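# Hang the grip85 gripper in the empty stand slot

## Task

Bring the adaptive gripper (tool 'grip85') to the one free slot of the tool stand and hang it there, fully seated; an incompletely seated tool means failure. Then unlock, withdraw the tool changer to a good distance from the tool and leave the arm clear of it. While locked on, the tool is treated as part of the arm. Nothing may be pushed or dropped off the table.

## Robot and tools

Robot: one arm (waist, shoulder, elbow, forearm roll, wrist pitch, wrist roll) with a tool changer at its end. The tracked point is the centre of the changer's flat face. Tools plug onto that face: grip50 (a small gripper) and grip85 (the adaptive gripper, the one to put away here). Its base may sit tilted on the table.

Frames: every pose is in the scene frame. The origin is on the table surface under the arm base, +z is up, and +y is to the left when facing along +x. Positions are in metres; orientations are quaternions written w, qx, qy, qz (w first). The face's own z axis points out of the arm. Both grippers close along the face's x axis. grip85's grip point is 173 mm out along face z when closed (13 mm less when fully open). Reported face positions can be a little off, more so at long reach.

The row: every motion uses a row of 14 numbers in this order: x, y, z, qw, qx, qy, qz, lock, grip50_position, grip50_force_limit, grip50_speed, grip85_position, grip85_force_limit, grip85_speed. The first seven are an absolute target pose for the face (not an offset). The last seven are scaled to -1..+1. lock: positive locks the changer onto a plate touching its face, negative unlocks, 0 keeps the last lock command; each takes about 1 s. Gripper numbers apply only while tool_id names that gripper and it is ready. grip85_position +1 is 85 mm open, pads meet near -0.8, -1 closes until stopped. Force limits span about 20 N (-1) to 235 N for grip85 (185 N for grip50) at +1; speeds span about 20 to 150 mm/s.

Tools:
- execute_actions(actions): a list of actions; each action is a list of up to 15 rows, one per 1/30 s step; a short action repeats its last row to fill 15 steps. An empty list just reports state and images. A target more than 0.6 m from the face's current position, measured along any face axis, makes the action refused; if the first action fails this (or any is malformed) nothing runs. Repeat the desired quaternion in every row rather than copying a drifted reported one.
- move(target, speed, blocking): target is one 14-number row (absolute pose plus tool numbers); the face follows a straight path toward it, taking 0.5-10 s (longer paths stop short at 10 s). speed is top path speed in m/s, 0.002-0.5, default 0.25; rotation limited to twice that in rad/s. The path ignores obstacles, and actual speed can overshoot near full reach. blocking=false returns after 0.5 s while motion continues; you must then use wait or stop before another move or execute_actions.
- wait(seconds): 0-10 s, arm holds its last command; ends early when a running move ends.
- stop(): brakes a running move (needs some room).
- zoom_image(camera, region): camera is cam_high, cam_low or cam_wrist; region is [x0, y0, x1, y1] pixels, at most 504 by 504.
- finished_scene(scene): ends the scene, irreversibly; call it only when the tool sits seated, unlocked, and the changer is well away.

Control limits: each step the commanded pose is clipped to within 70 mm and 16 degrees of the measured pose; position wins over orientation if both can't be met. After an action the arm stops at the last clipped pose, so far targets need further commands. Result line "Hand target" shows the pose currently being driven to; "pose unreachable" means the clearance check altered or blocked the command; HELD marks steps partly held back.

Results: state gives end_effector_position, end_effector_quat_wxyz, tool_id (grip50, grip85, none), plate_near, locked, unlocked, in_stand, unlock_refused, and gripper readings (n/a while starting up). The move line reports the ending (done, off_target, moving, held, fault), distance to target, and limits (paced = pose clipped; held = a check blocked some steps, after which motion may speed up).

Stand and seating: a slot is a fork; the plate hangs in it, kept by 10 mm tall stops. Fork arms lie 40-70 mm either side of slot centre along face x, their front ends 45 mm toward the open side, tops 18 mm below a seated plate's face. Slots are 180 mm apart. The plate fits only with face -y toward the fork's open side. To hang the tool, reverse the removal path: approach at a height about 20 mm (10-30 mm) above seated level from at least 110 mm out on the open side (face -y), slide in along +y of the face, then lower until in_stand reads 1. Hold still, send lock -1, wait for unlocked = 1, then back the face straight off the plate (along -face z) and away. Unlock elsewhere is refused. Changer size: 63 mm across; contact block 46 mm on face -y from 2 mm behind the face; lock motor 58 mm on +y from 13 mm behind.

Cautions: the arm is stiff; pressing even slightly beyond contact with something firm can fault. An outside force of 150 N, or joint torque at its limit (139 N m for the first three joints, 34.8 for the wrist joints), stops the arm for 10 s and drops the rest of the call. Approach contacts slowly with small overshoot. Avoid dropping the tool, knocking items off the table, slams and hard pushes. Holding loads heats motors (MOTOR HOT warning, then an over-temperature stop), so don't linger carrying the tool. The simulation continues while you reason. Joint ranges: waist ±3.491, shoulder ±3.140, elbow -1.187 to 4.328, forearm roll ±3.316, wrist pitch ±3.140, wrist roll ±3.927 rad.

Cameras: cam_high and cam_low are fixed (896x504), cam_wrist is a fisheye on the hand (616x616); calibration is provided in the session and may be slightly off.

Each tool is called after "Request:" as name(argument=value, ...) on one line, values as JSON.

## Session

Request:
execute_actions(actions=[])

Scene clock: 0.00 s.
end_effector_position=(+0.7458, +0.4060, +0.3554) locked=0 unlocked=1 plate_near=0 in_stand=0 unlock_refused=0 tool_id=none grip50_position_measured=n/a grip50_object_status=n/a grip85_position_measured=n/a grip85_object_status=n/a end_effector_quat_wxyz=(+0.182, +0.684, +0.602, +0.368)
Joint positions: [ 0.783  0.838  0.099  1.45  -0.387 -1.971]
Joint velocities: [-0.     0.     0.002  0.001  0.001 -0.   ]
Hand target: +0.746, +0.406, +0.355; +0.182, +0.684, +0.602, +0.368

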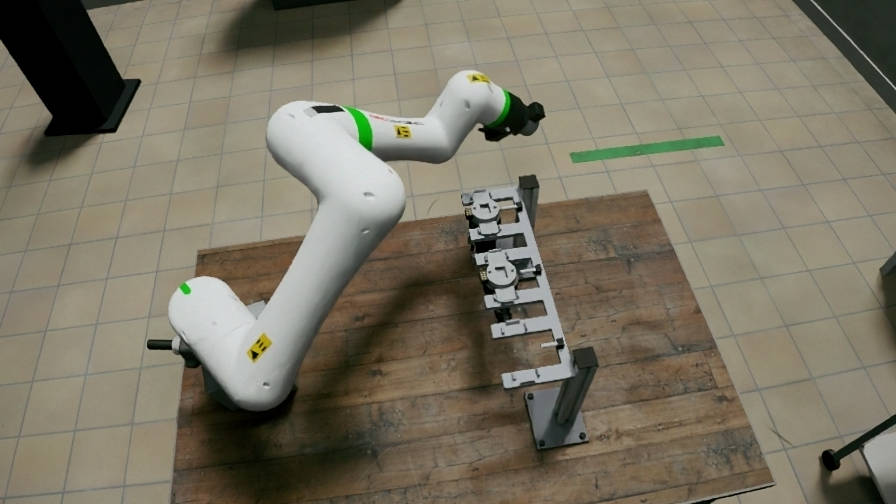

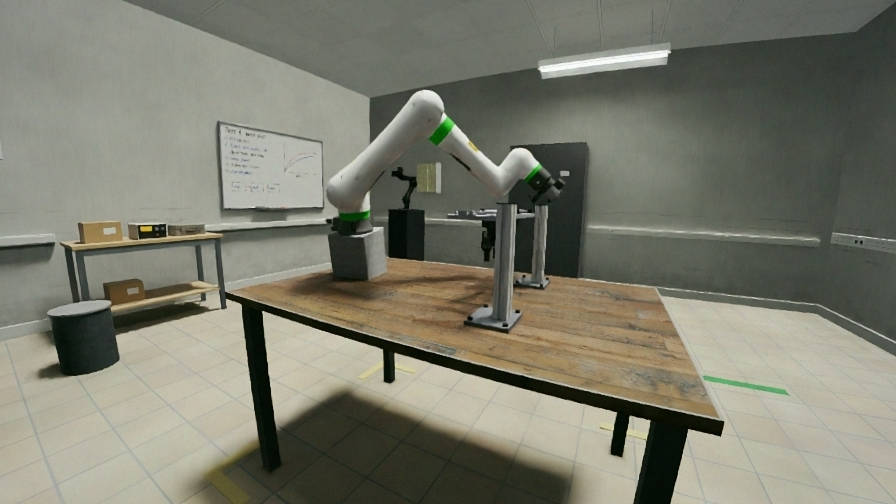

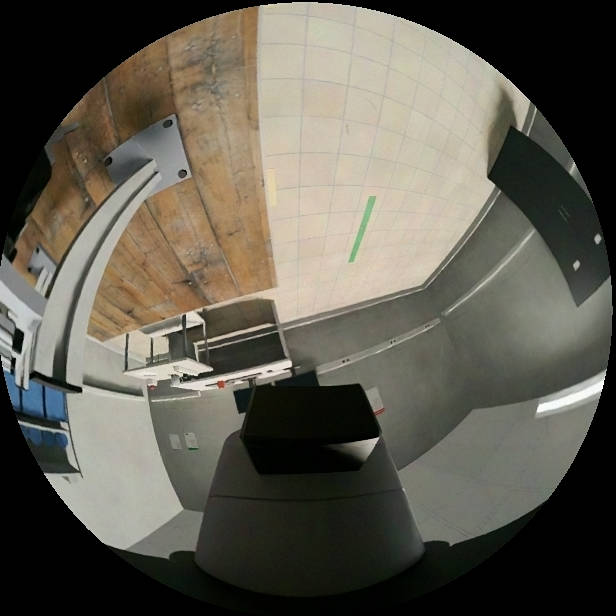

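Request:
zoom_image(camera="cam_high", region=[420, 160, 660, 420])

Request:
zoom_image(camera="cam_low", region=[420, 170, 600, 300])

Region (420, 160, 660, 420) of cam_high's 896x504 image, scaled by 1.938, with more detail than that image has; it fills the left 465 columns of this view, and the rest is white.

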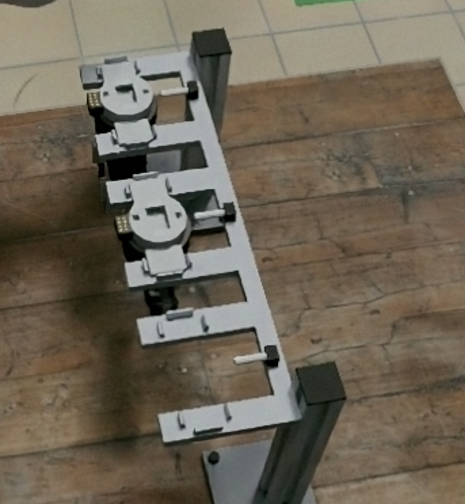

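Region (420, 170, 600, 300) of cam_low's 896x504 image, scaled by 2.800, with more detail than that image has.

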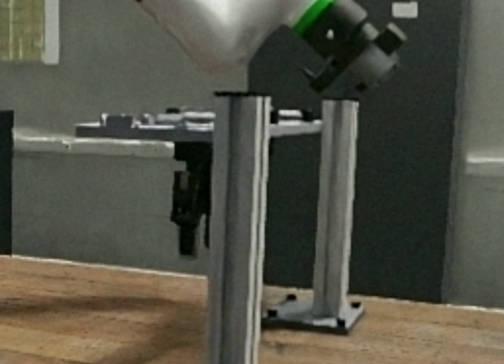

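Request:
move(target=[0.553,0.10,0.42,0,0.7071,0.7071,0,0,0,0,0,0,0,0], speed=0.4)

Scene clock: 2.00 s.
end_effector_position=(+0.5516, +0.1015, +0.4208) locked=0 unlocked=1 plate_near=0 in_stand=0 unlock_refused=0 tool_id=none grip50_position_measured=n/a grip50_object_status=n/a grip85_position_measured=n/a grip85_object_status=n/a end_effector_quat_wxyz=(-0.001, +0.706, +0.708, +0.000)
Joint positions: [ 0.686  0.341 -0.013  0.161 -1.272 -0.591]
Joint velocities: [-0.     0.001  0.001 -0.    -0.002  0.   ]
Hand target: +0.552, +0.101, +0.421; -0.001, +0.706, +0.708, +0.000
Off the commanded pose: 0.002 m, 0 deg.
move: done
camera_calibration (this result's frames):
cam_wrist: T_world_to_cam=[[-0.0212344, 0.997488, 0.0675711, -0.118513], [0.951699, -0.000539001, 0.307031, -0.594104], [0.306296, 0.070827, -0.949298, 0.278959], [0, 0, 0, 1]] pos_world=[0.477448, 0.0981373, 0.455232]

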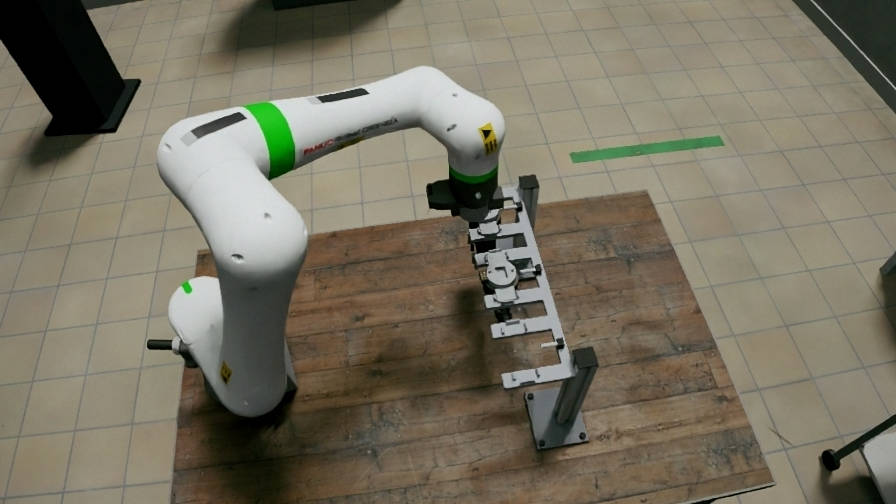

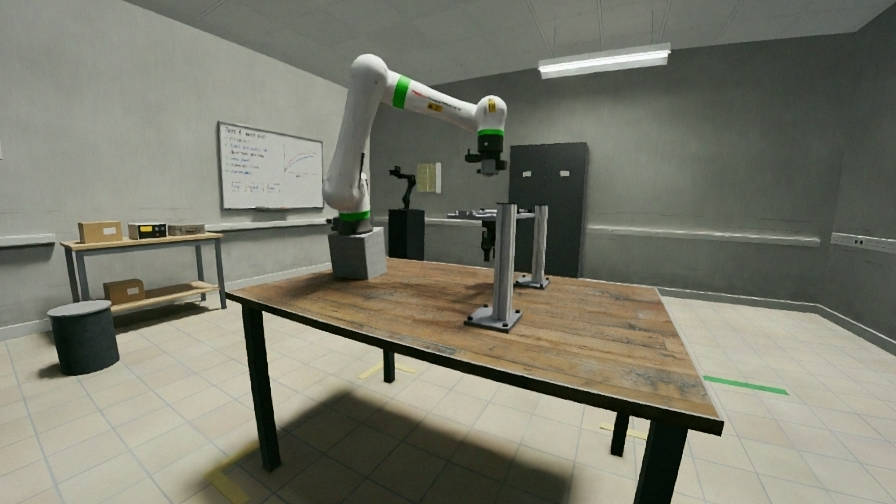

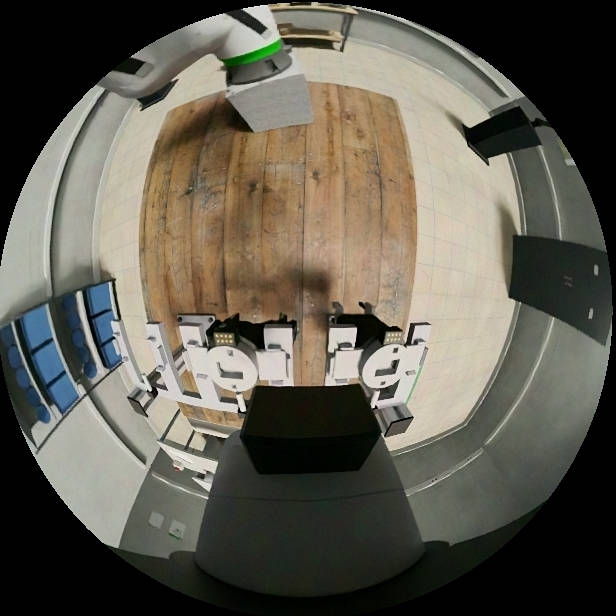

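Request:
zoom_image(camera="cam_wrist", region=[100, 270, 460, 430])

Request:
zoom_image(camera="cam_low", region=[440, 195, 540, 270])

Region (100, 270, 460, 430) of cam_wrist's 616x616 image, scaled by 1.400, with more detail than that image has.

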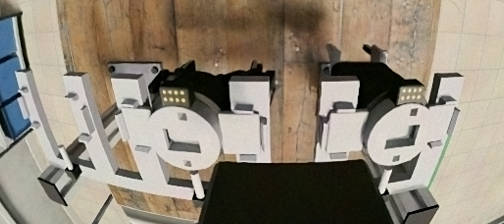

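Region (440, 195, 540, 270) of cam_low's 896x504 image, scaled by 5.040, with more detail than that image has; it fills the top 378 rows of this view, and the rest is white.

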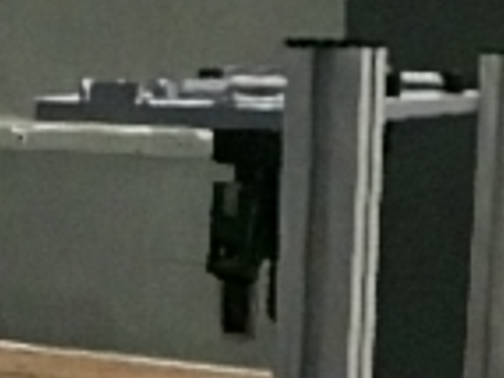

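Request:
move(target=[0.585,0.205,0.35,0,0.7071,0.7071,0,0,0,0,0,0,0,0], speed=0.3)

Request:
zoom_image(camera="cam_high", region=[420, 140, 580, 300])

Request:
zoom_image(camera="cam_low", region=[440, 160, 560, 250])

Scene clock: 3.17 s.
end_effector_position=(+0.5851, +0.2047, +0.3500) locked=0 unlocked=1 plate_near=0 in_stand=0 unlock_refused=0 tool_id=none grip50_position_measured=n/a grip50_object_status=n/a grip85_position_measured=n/a grip85_object_status=n/a end_effector_quat_wxyz=(+0.000, +0.707, +0.707, -0.000)
Joint positions: [ 0.782  0.572  0.109  0.164 -1.179 -0.705]
Joint velocities: [ 0.     0.002 -0.     0.002 -0.003 -0.   ]
Hand target: +0.585, +0.205, +0.350; +0.000, +0.707, +0.707, -0.000
Off the commanded pose: 0.000 m, 0 deg.
move: done
camera_calibration (this result's frames):
cam_wrist: T_world_to_cam=[[-0.0189811, 0.997727, 0.064661, -0.216315], [0.951235, -0.00189426, 0.308461, -0.604169], [0.307882, 0.0673627, -0.949037, 0.193895], [0, 0, 0, 1]] pos_world=[0.510904, 0.201617, 0.384364]

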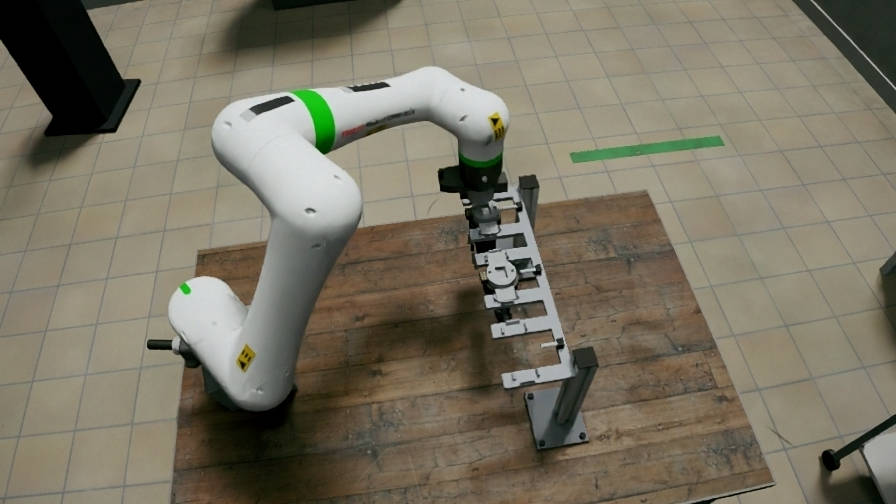

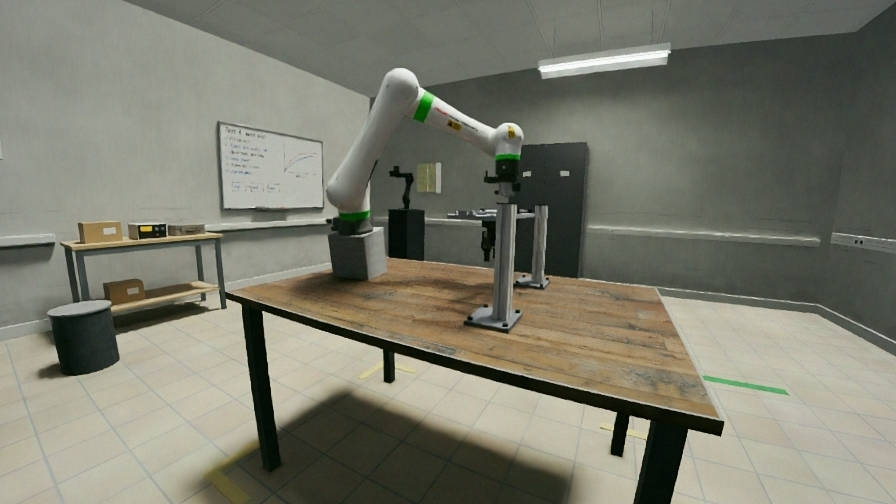

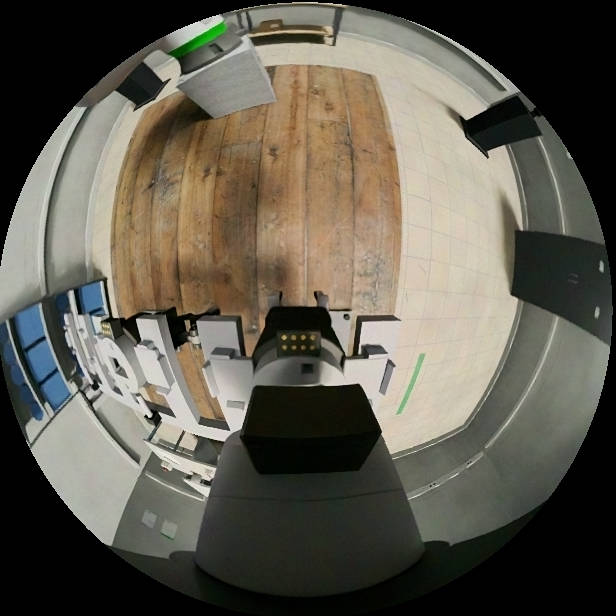

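Region (420, 140, 580, 300) of cam_high's 896x504 image, scaled by 3.150, with more detail than that image has.

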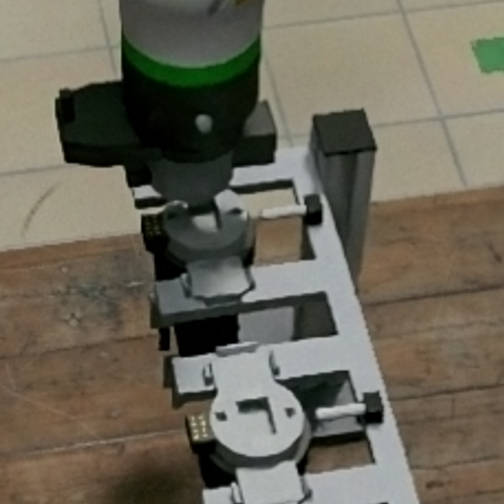

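Region (440, 160, 560, 250) of cam_low's 896x504 image, scaled by 4.200, with more detail than that image has; it fills the top 378 rows of this view, and the rest is white.

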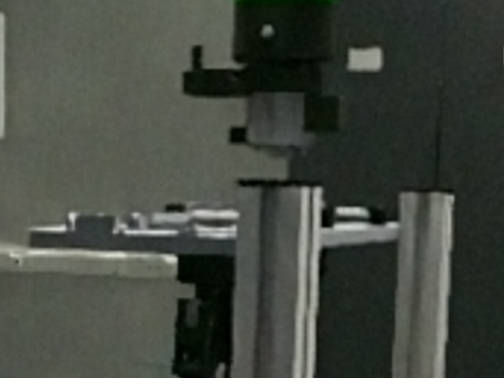

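Request:
zoom_image(camera="cam_wrist", region=[200, 280, 410, 420])

Region (200, 280, 410, 420) of cam_wrist's 616x616 image, scaled by 2.400, with more detail than that image has.

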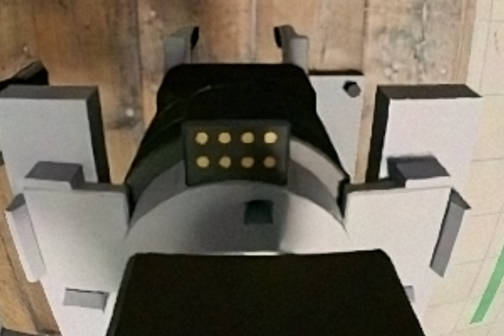

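Request:
move(target=[0.594,0.2055,0.315,0,0.7071,0.7071,0,0,0,0,0,0,0,0], speed=0.1)

Request:
zoom_image(camera="cam_wrist", region=[200, 280, 410, 420])

Request:
zoom_image(camera="cam_low", region=[450, 170, 550, 240])

Request:
zoom_image(camera="cam_high", region=[440, 160, 560, 260])

Scene clock: 4.20 s.
end_effector_position=(+0.5938, +0.2054, +0.3149) locked=0 unlocked=1 plate_near=0 in_stand=0 unlock_refused=0 tool_id=none grip50_position_measured=n/a grip50_object_status=n/a grip85_position_measured=n/a grip85_object_status=n/a end_effector_quat_wxyz=(+0.000, +0.707, +0.707, -0.000)
Joint positions: [ 0.766  0.625  0.103  0.169 -1.119 -0.7  ]
Joint velocities: [-0.    -0.    -0.001  0.    -0.001  0.   ]
Hand target: +0.594, +0.205, +0.315; +0.000, +0.707, +0.707, +0.000
Off the commanded pose: 0.000 m, 0 deg.
move: done
camera_calibration (this result's frames):
cam_wrist: T_world_to_cam=[[-0.019035, 0.997697, 0.0650952, -0.214699], [0.951333, -0.00195544, 0.308158, -0.60163], [0.307576, 0.067793, -0.949106, 0.157999], [0, 0, 0, 1]] pos_world=[0.519667, 0.202317, 0.349331]

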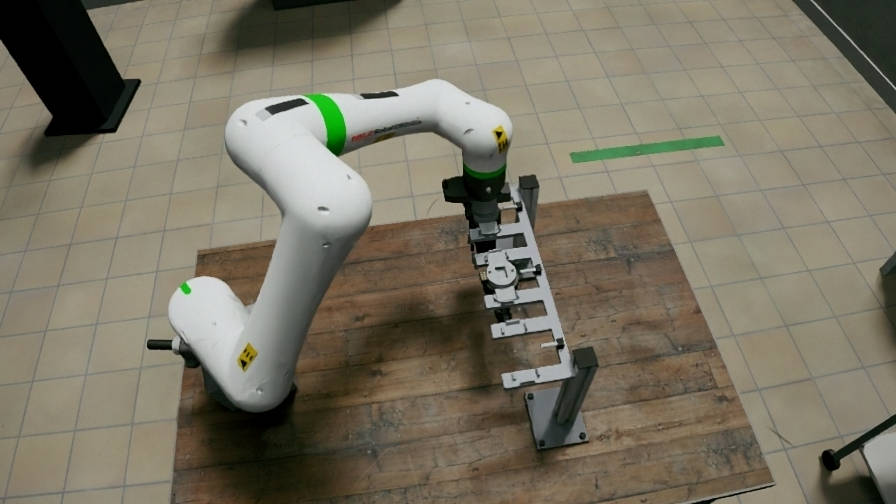

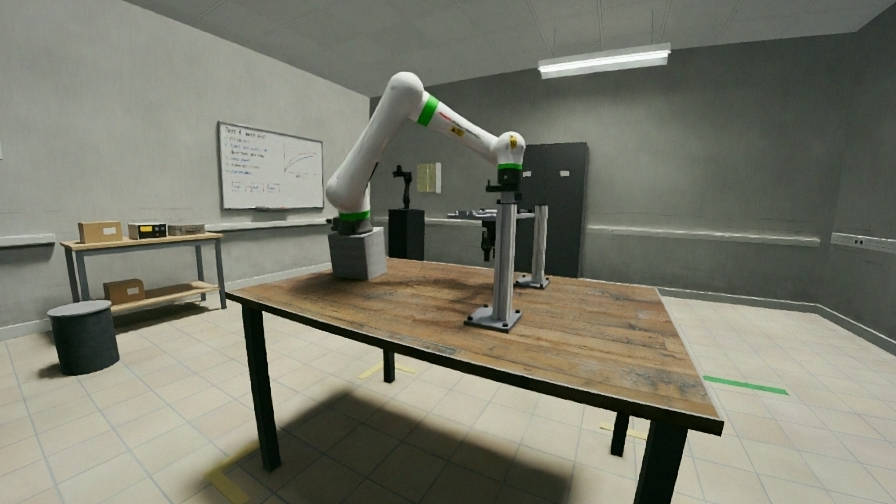

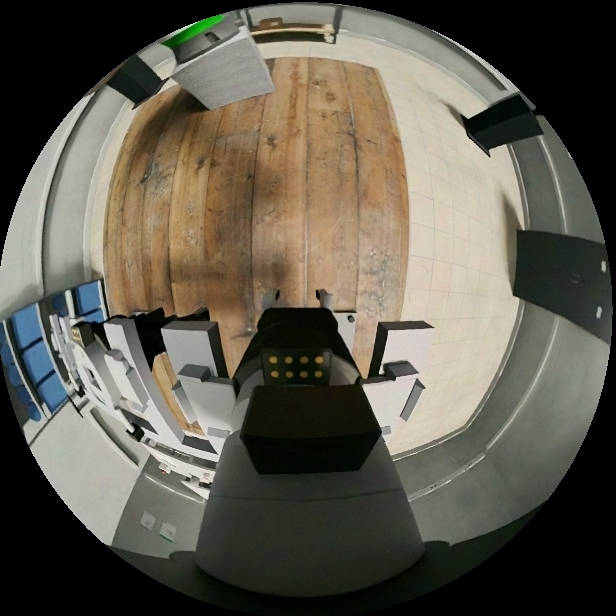

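Region (200, 280, 410, 420) of cam_wrist's 616x616 image, scaled by 2.400, with more detail than that image has.

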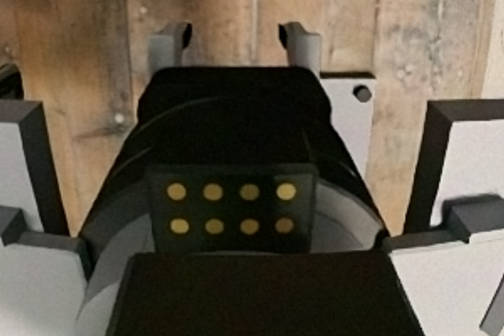

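Region (450, 170, 550, 240) of cam_low's 896x504 image, scaled by 5.040, with more detail than that image has; it fills the top 353 rows of this view, and the rest is white.

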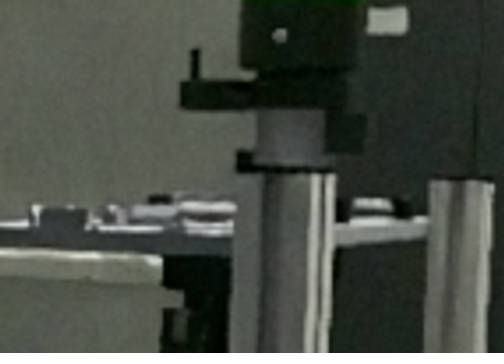

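Region (440, 160, 560, 260) of cam_high's 896x504 image, scaled by 4.200, with more detail than that image has.

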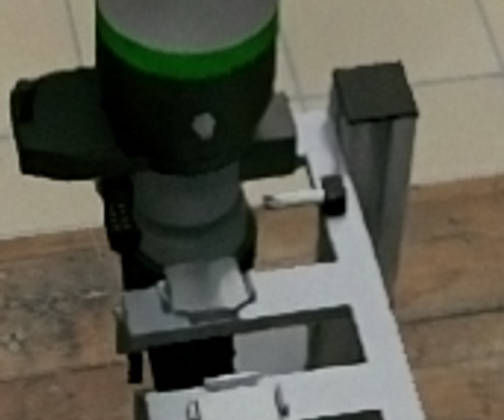

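Request:
move(target=[0.5955,0.2045,0.299,0,0.7071,0.7071,0,0,0,0,0,0,0,0], speed=0.03)

Request:
zoom_image(camera="cam_wrist", region=[200, 280, 410, 420])

Request:
zoom_image(camera="cam_high", region=[440, 160, 560, 260])

Request:
zoom_image(camera="cam_low", region=[450, 170, 550, 240])

Scene clock: 14.87 s.
end_effector_position=(+0.5964, +0.2051, +0.3086) locked=0 unlocked=1 plate_near=0 in_stand=0 unlock_refused=0 tool_id=none grip50_position_measured=n/a grip50_object_status=n/a grip85_position_measured=n/a grip85_object_status=n/a end_effector_quat_wxyz=(+0.001, +0.707, +0.707, +0.003)
Joint positions: [ 0.762  0.633  0.099  0.173 -1.1   -0.7  ]
Joint velocities: [ 0.    -0.     0.    -0.001 -0.002 -0.   ]
Hand target: +0.596, +0.205, +0.309; +0.001, +0.707, +0.707, +0.003
Off the commanded pose: 0.010 m, 0 deg.
FORCE FAULT: contact force on the arm reached its limit, and the arm stopped for 10 seconds. The contact can be on any part of the arm, not only on its tool. That time counts as 20 of the actions that you can send in this scene. The arm's remaining commands of this call were not run. The arm holds still and accepts commands again. Move the arm away from the contact; if what it grips holds it there, let go first. Pushing or pulling that hard again can fault the arm again.
move: fault
camera_calibration (this result's frames):
cam_wrist: T_world_to_cam=[[-0.0198311, 0.997541, 0.0672201, -0.214085], [0.949337, -0.00230321, 0.314251, -0.602715], [0.313633, 0.0700465, -0.946957, 0.146466], [0, 0, 0, 1]] pos_world=[0.521998, 0.201911, 0.342491]

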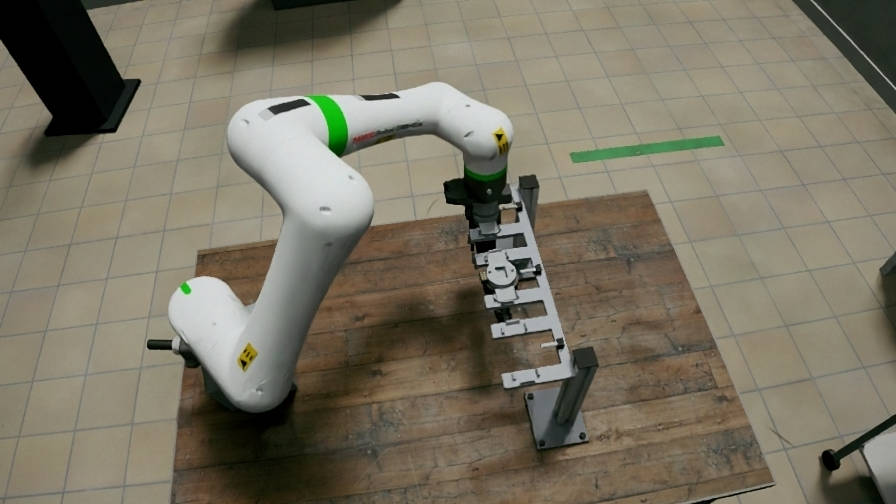

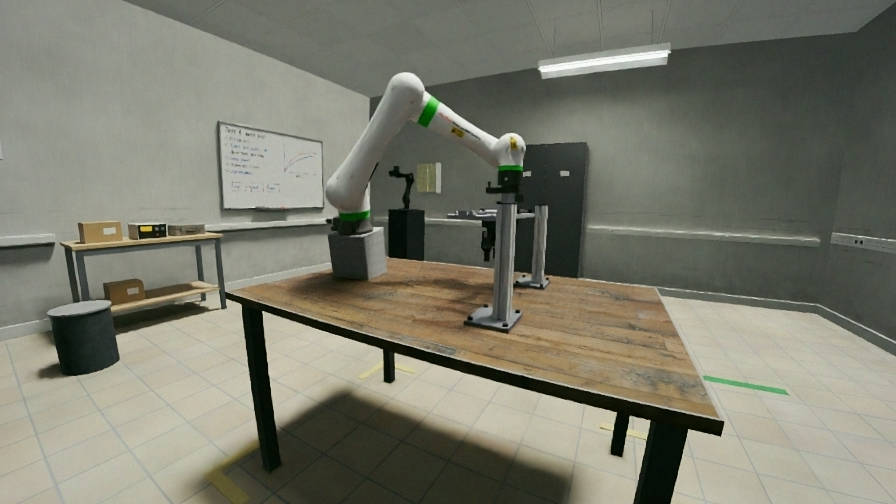

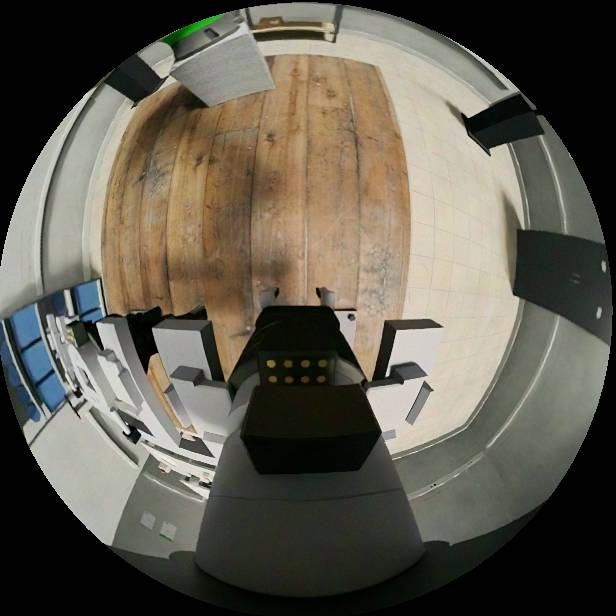

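Region (200, 280, 410, 420) of cam_wrist's 616x616 image, scaled by 2.400, with more detail than that image has.

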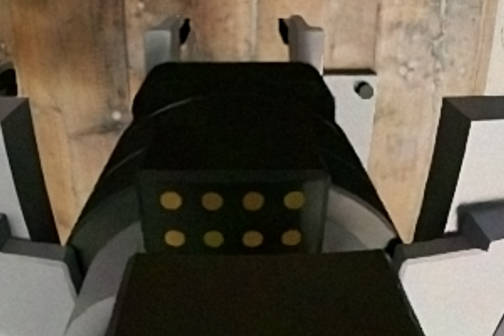

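Region (440, 160, 560, 260) of cam_high's 896x504 image, scaled by 4.200, with more detail than that image has.

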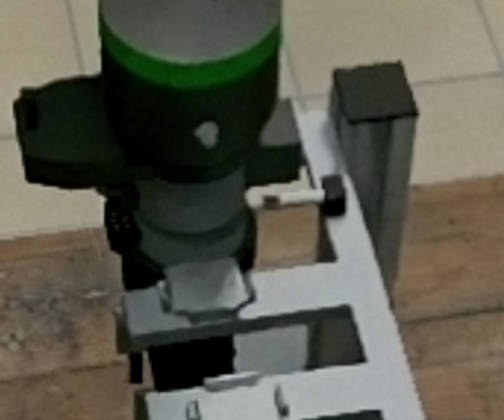

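Region (450, 170, 550, 240) of cam_low's 896x504 image, scaled by 5.040, with more detail than that image has; it fills the top 353 rows of this view, and the rest is white.

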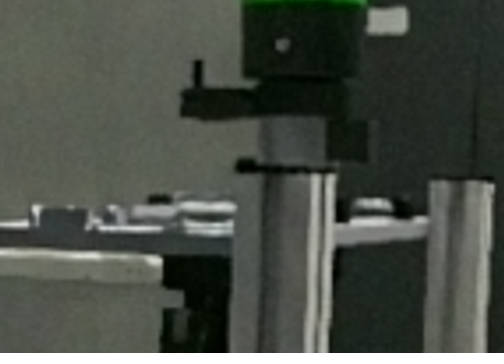

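Request:
move(target=[0.5955,0.2025,0.318,0,0.7071,0.7071,0,0,0,0,0,0,0,0], speed=0.05)

Request:
zoom_image(camera="cam_wrist", region=[200, 300, 410, 440])

Request:
zoom_image(camera="cam_high", region=[460, 180, 530, 240])

Request:
zoom_image(camera="cam_high", region=[460, 240, 550, 310])

Scene clock: 15.93 s.
end_effector_position=(+0.5955, +0.2025, +0.3180) locked=0 unlocked=1 plate_near=0 in_stand=0 unlock_refused=0 tool_id=none grip50_position_measured=n/a grip50_object_status=n/a grip85_position_measured=n/a grip85_object_status=n/a end_effector_quat_wxyz=(-0.000, +0.707, +0.707, +0.000)
Joint positions: [ 0.761  0.622  0.108  0.169 -1.126 -0.694]
Joint velocities: [-0.    -0.     0.    -0.001 -0.003  0.   ]
Hand target: +0.596, +0.203, +0.318; -0.000, +0.707, +0.707, +0.000
Off the commanded pose: 0.000 m, 0 deg.
move: done
camera_calibration (this result's frames):
cam_wrist: T_world_to_cam=[[-0.0191728, 0.997681, 0.0653016, -0.212016], [0.951311, -0.00189286, 0.308228, -0.60418], [0.307637, 0.0680317, -0.949069, 0.160493], [0, 0, 0, 1]] pos_world=[0.521324, 0.199462, 0.352389]

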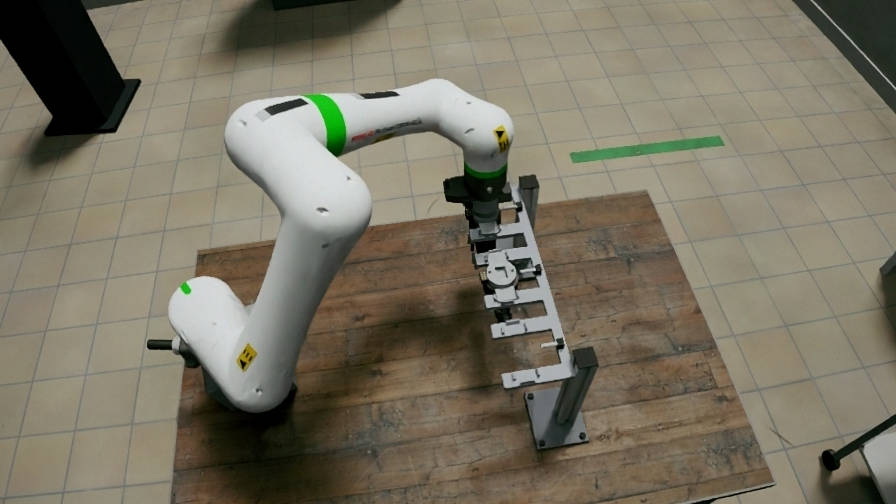

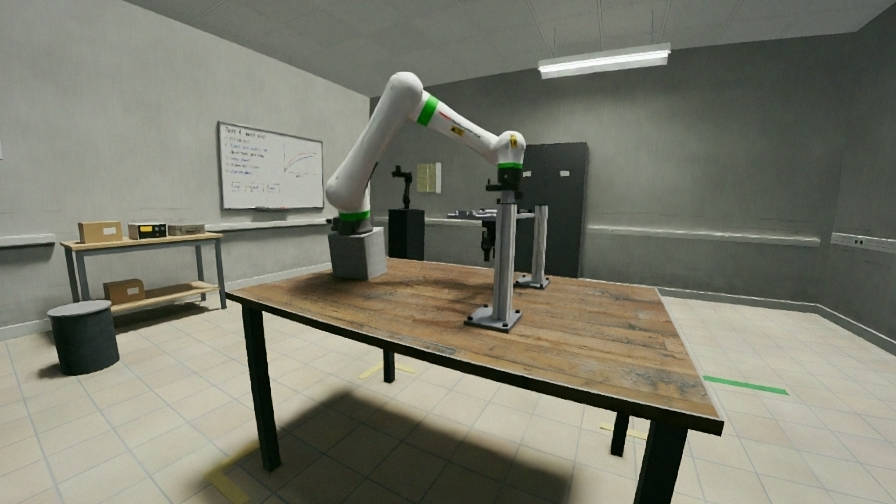

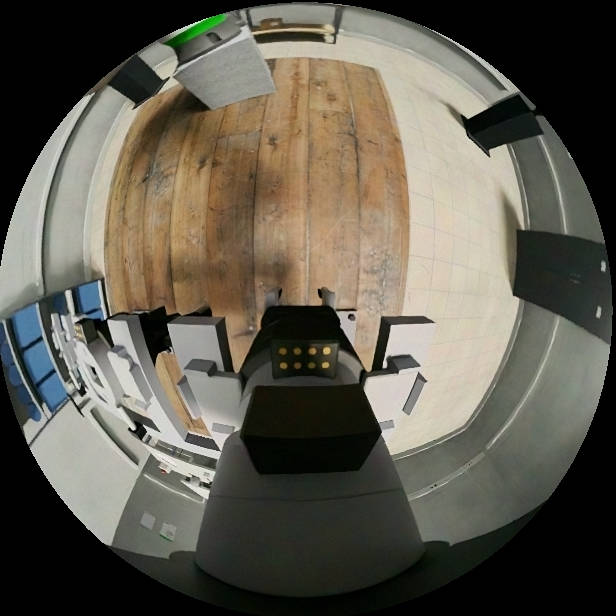

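Region (200, 300, 410, 440) of cam_wrist's 616x616 image, scaled by 2.400, with more detail than that image has.

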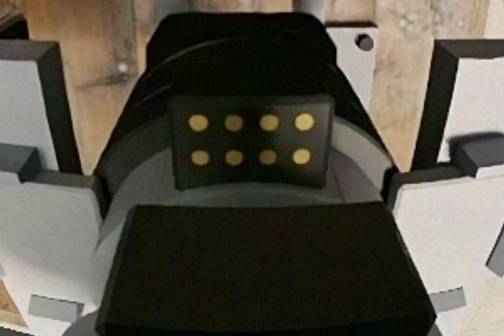

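Region (460, 180, 530, 240) of cam_high's 896x504 image, scaled by 7.200, with more detail than that image has; it fills the top 432 rows of this view, and the rest is white.

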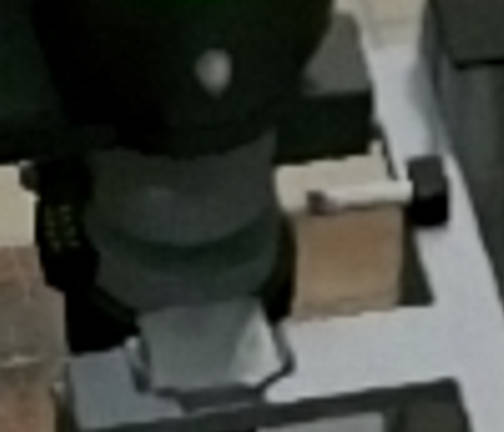

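Region (460, 240, 550, 310) of cam_high's 896x504 image, scaled by 5.600, with more detail than that image has.

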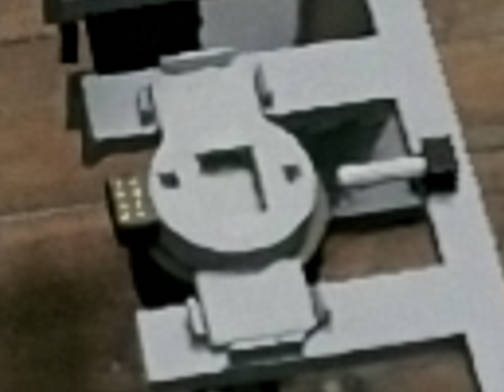

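Request:
move(target=[0.597,0.2025,0.3105,0,0.7071,0.7071,0,0,0,0,0,0,0,0], speed=0.03)

Request:
move(target=[0.597,0.2025,0.307,0,0.7071,0.7071,0,0,0,0,0,0,0,0], speed=0.005)

Request:
zoom_image(camera="cam_high", region=[460, 180, 530, 240])

Request:
zoom_image(camera="cam_wrist", region=[200, 300, 410, 440])

Scene clock: 16.97 s.
end_effector_position=(+0.5970, +0.2025, +0.3105) locked=0 unlocked=1 plate_near=0 in_stand=0 unlock_refused=0 tool_id=none grip50_position_measured=n/a grip50_object_status=n/a grip85_position_measured=n/a grip85_object_status=n/a end_effector_quat_wxyz=(+0.000, +0.707, +0.707, +0.000)
Joint positions: [ 0.758  0.633  0.106  0.17  -1.112 -0.694]
Joint velocities: [ 0.     0.    -0.001 -0.002 -0.     0.   ]
Hand target: +0.597, +0.202, +0.311; +0.000, +0.707, +0.707, +0.000
Off the commanded pose: 0.000 m, 0 deg.
move: done
camera_calibration (this result's frames):
cam_wrist: T_world_to_cam=[[-0.0190804, 0.997687, 0.0652437, -0.211476], [0.951301, -0.00196521, 0.308258, -0.603263], [0.307673, 0.0679481, -0.949063, 0.152919], [0, 0, 0, 1]] pos_world=[0.5228, 0.199411, 0.344888]

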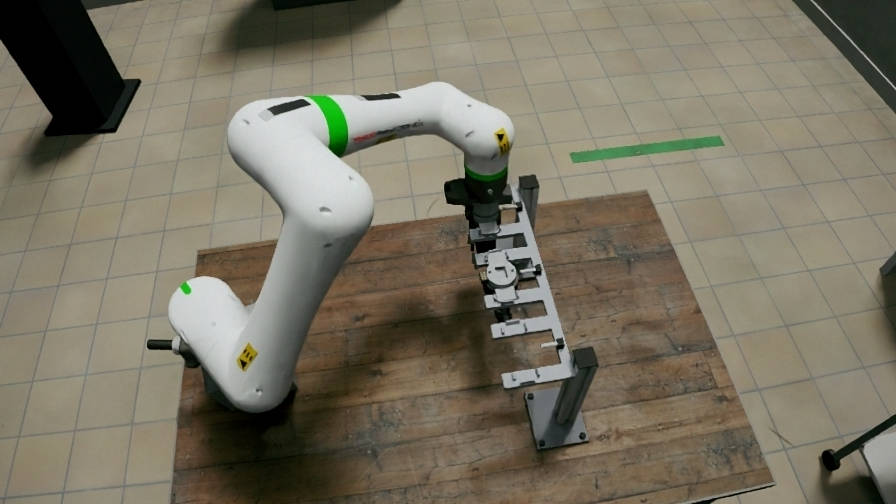

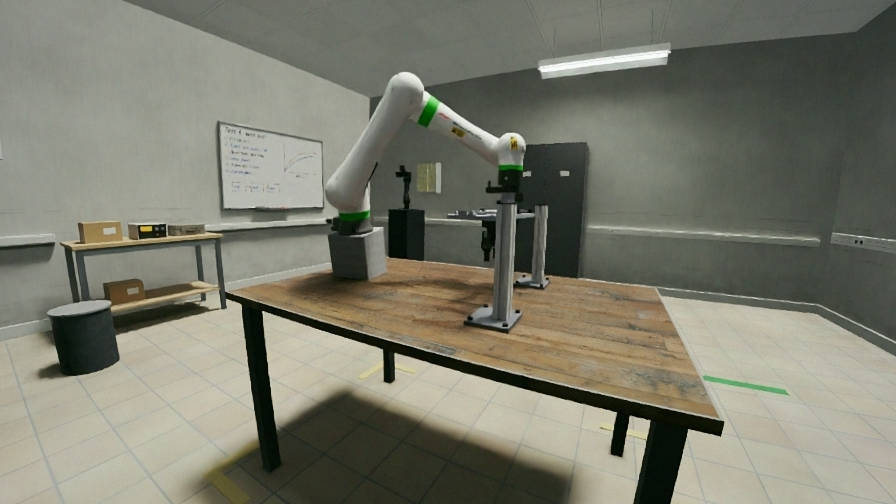

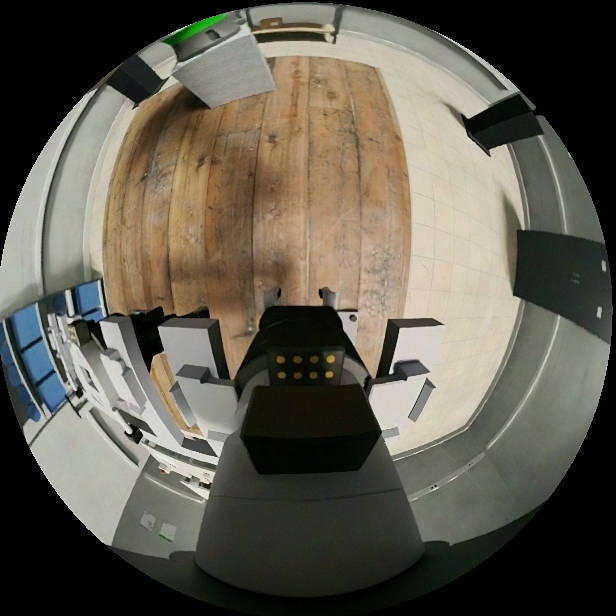

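Scene clock: 17.90 s.
end_effector_position=(+0.5970, +0.2025, +0.3070) locked=0 unlocked=1 plate_near=0 in_stand=0 unlock_refused=0 tool_id=none grip50_position_measured=n/a grip50_object_status=n/a grip85_position_measured=n/a grip85_object_status=n/a end_effector_quat_wxyz=(+0.000, +0.707, +0.707, -0.000)
Joint positions: [ 0.757  0.636  0.102  0.171 -1.106 -0.694]
Joint velocities: [ 0.    -0.     0.001 -0.001 -0.    -0.   ]
Hand target: +0.597, +0.202, +0.307; +0.000, +0.707, +0.707, -0.000
Off the commanded pose: 0.000 m, 0 deg.
move: done
camera_calibration (this result's frames):
cam_wrist: T_world_to_cam=[[-0.0191005, 0.997688, 0.0652234, -0.211235], [0.951308, -0.00193816, 0.308236, -0.602184], [0.307649, 0.067935, -0.949072, 0.149606], [0, 0, 0, 1]] pos_world=[0.522802, 0.199416, 0.341379]

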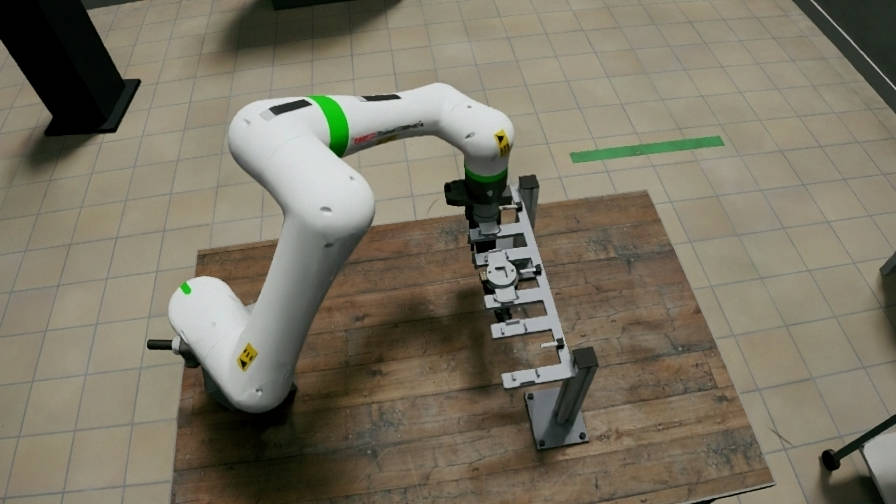

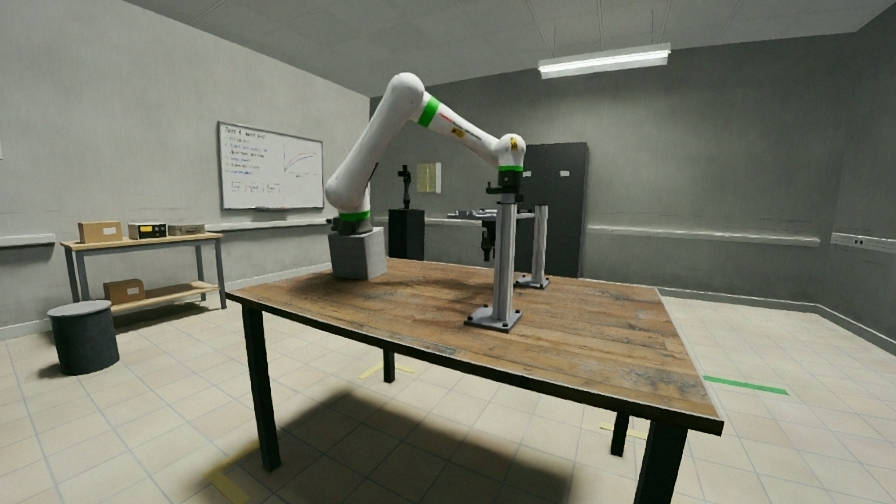

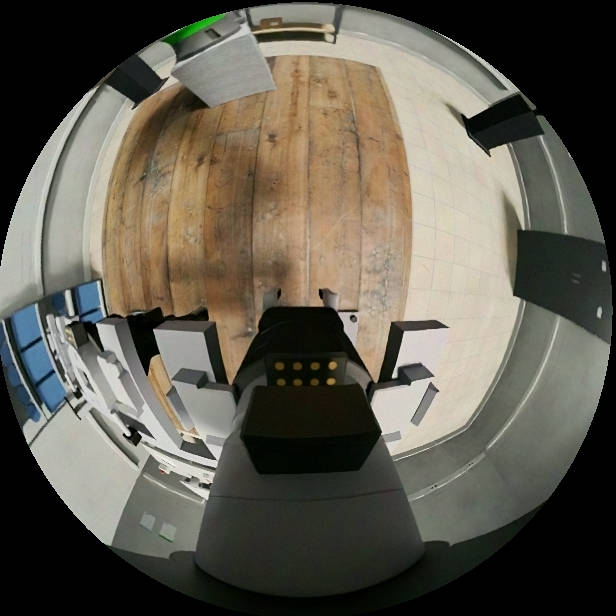

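Region (460, 180, 530, 240) of cam_high's 896x504 image, scaled by 7.200, with more detail than that image has; it fills the top 432 rows of this view, and the rest is white.

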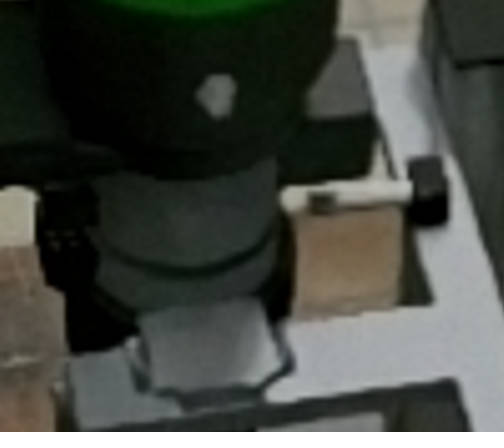

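Region (200, 300, 410, 440) of cam_wrist's 616x616 image, scaled by 2.400, with more detail than that image has.

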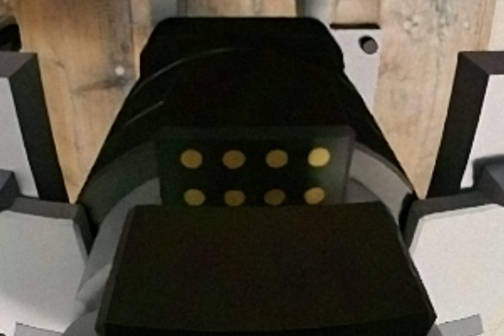

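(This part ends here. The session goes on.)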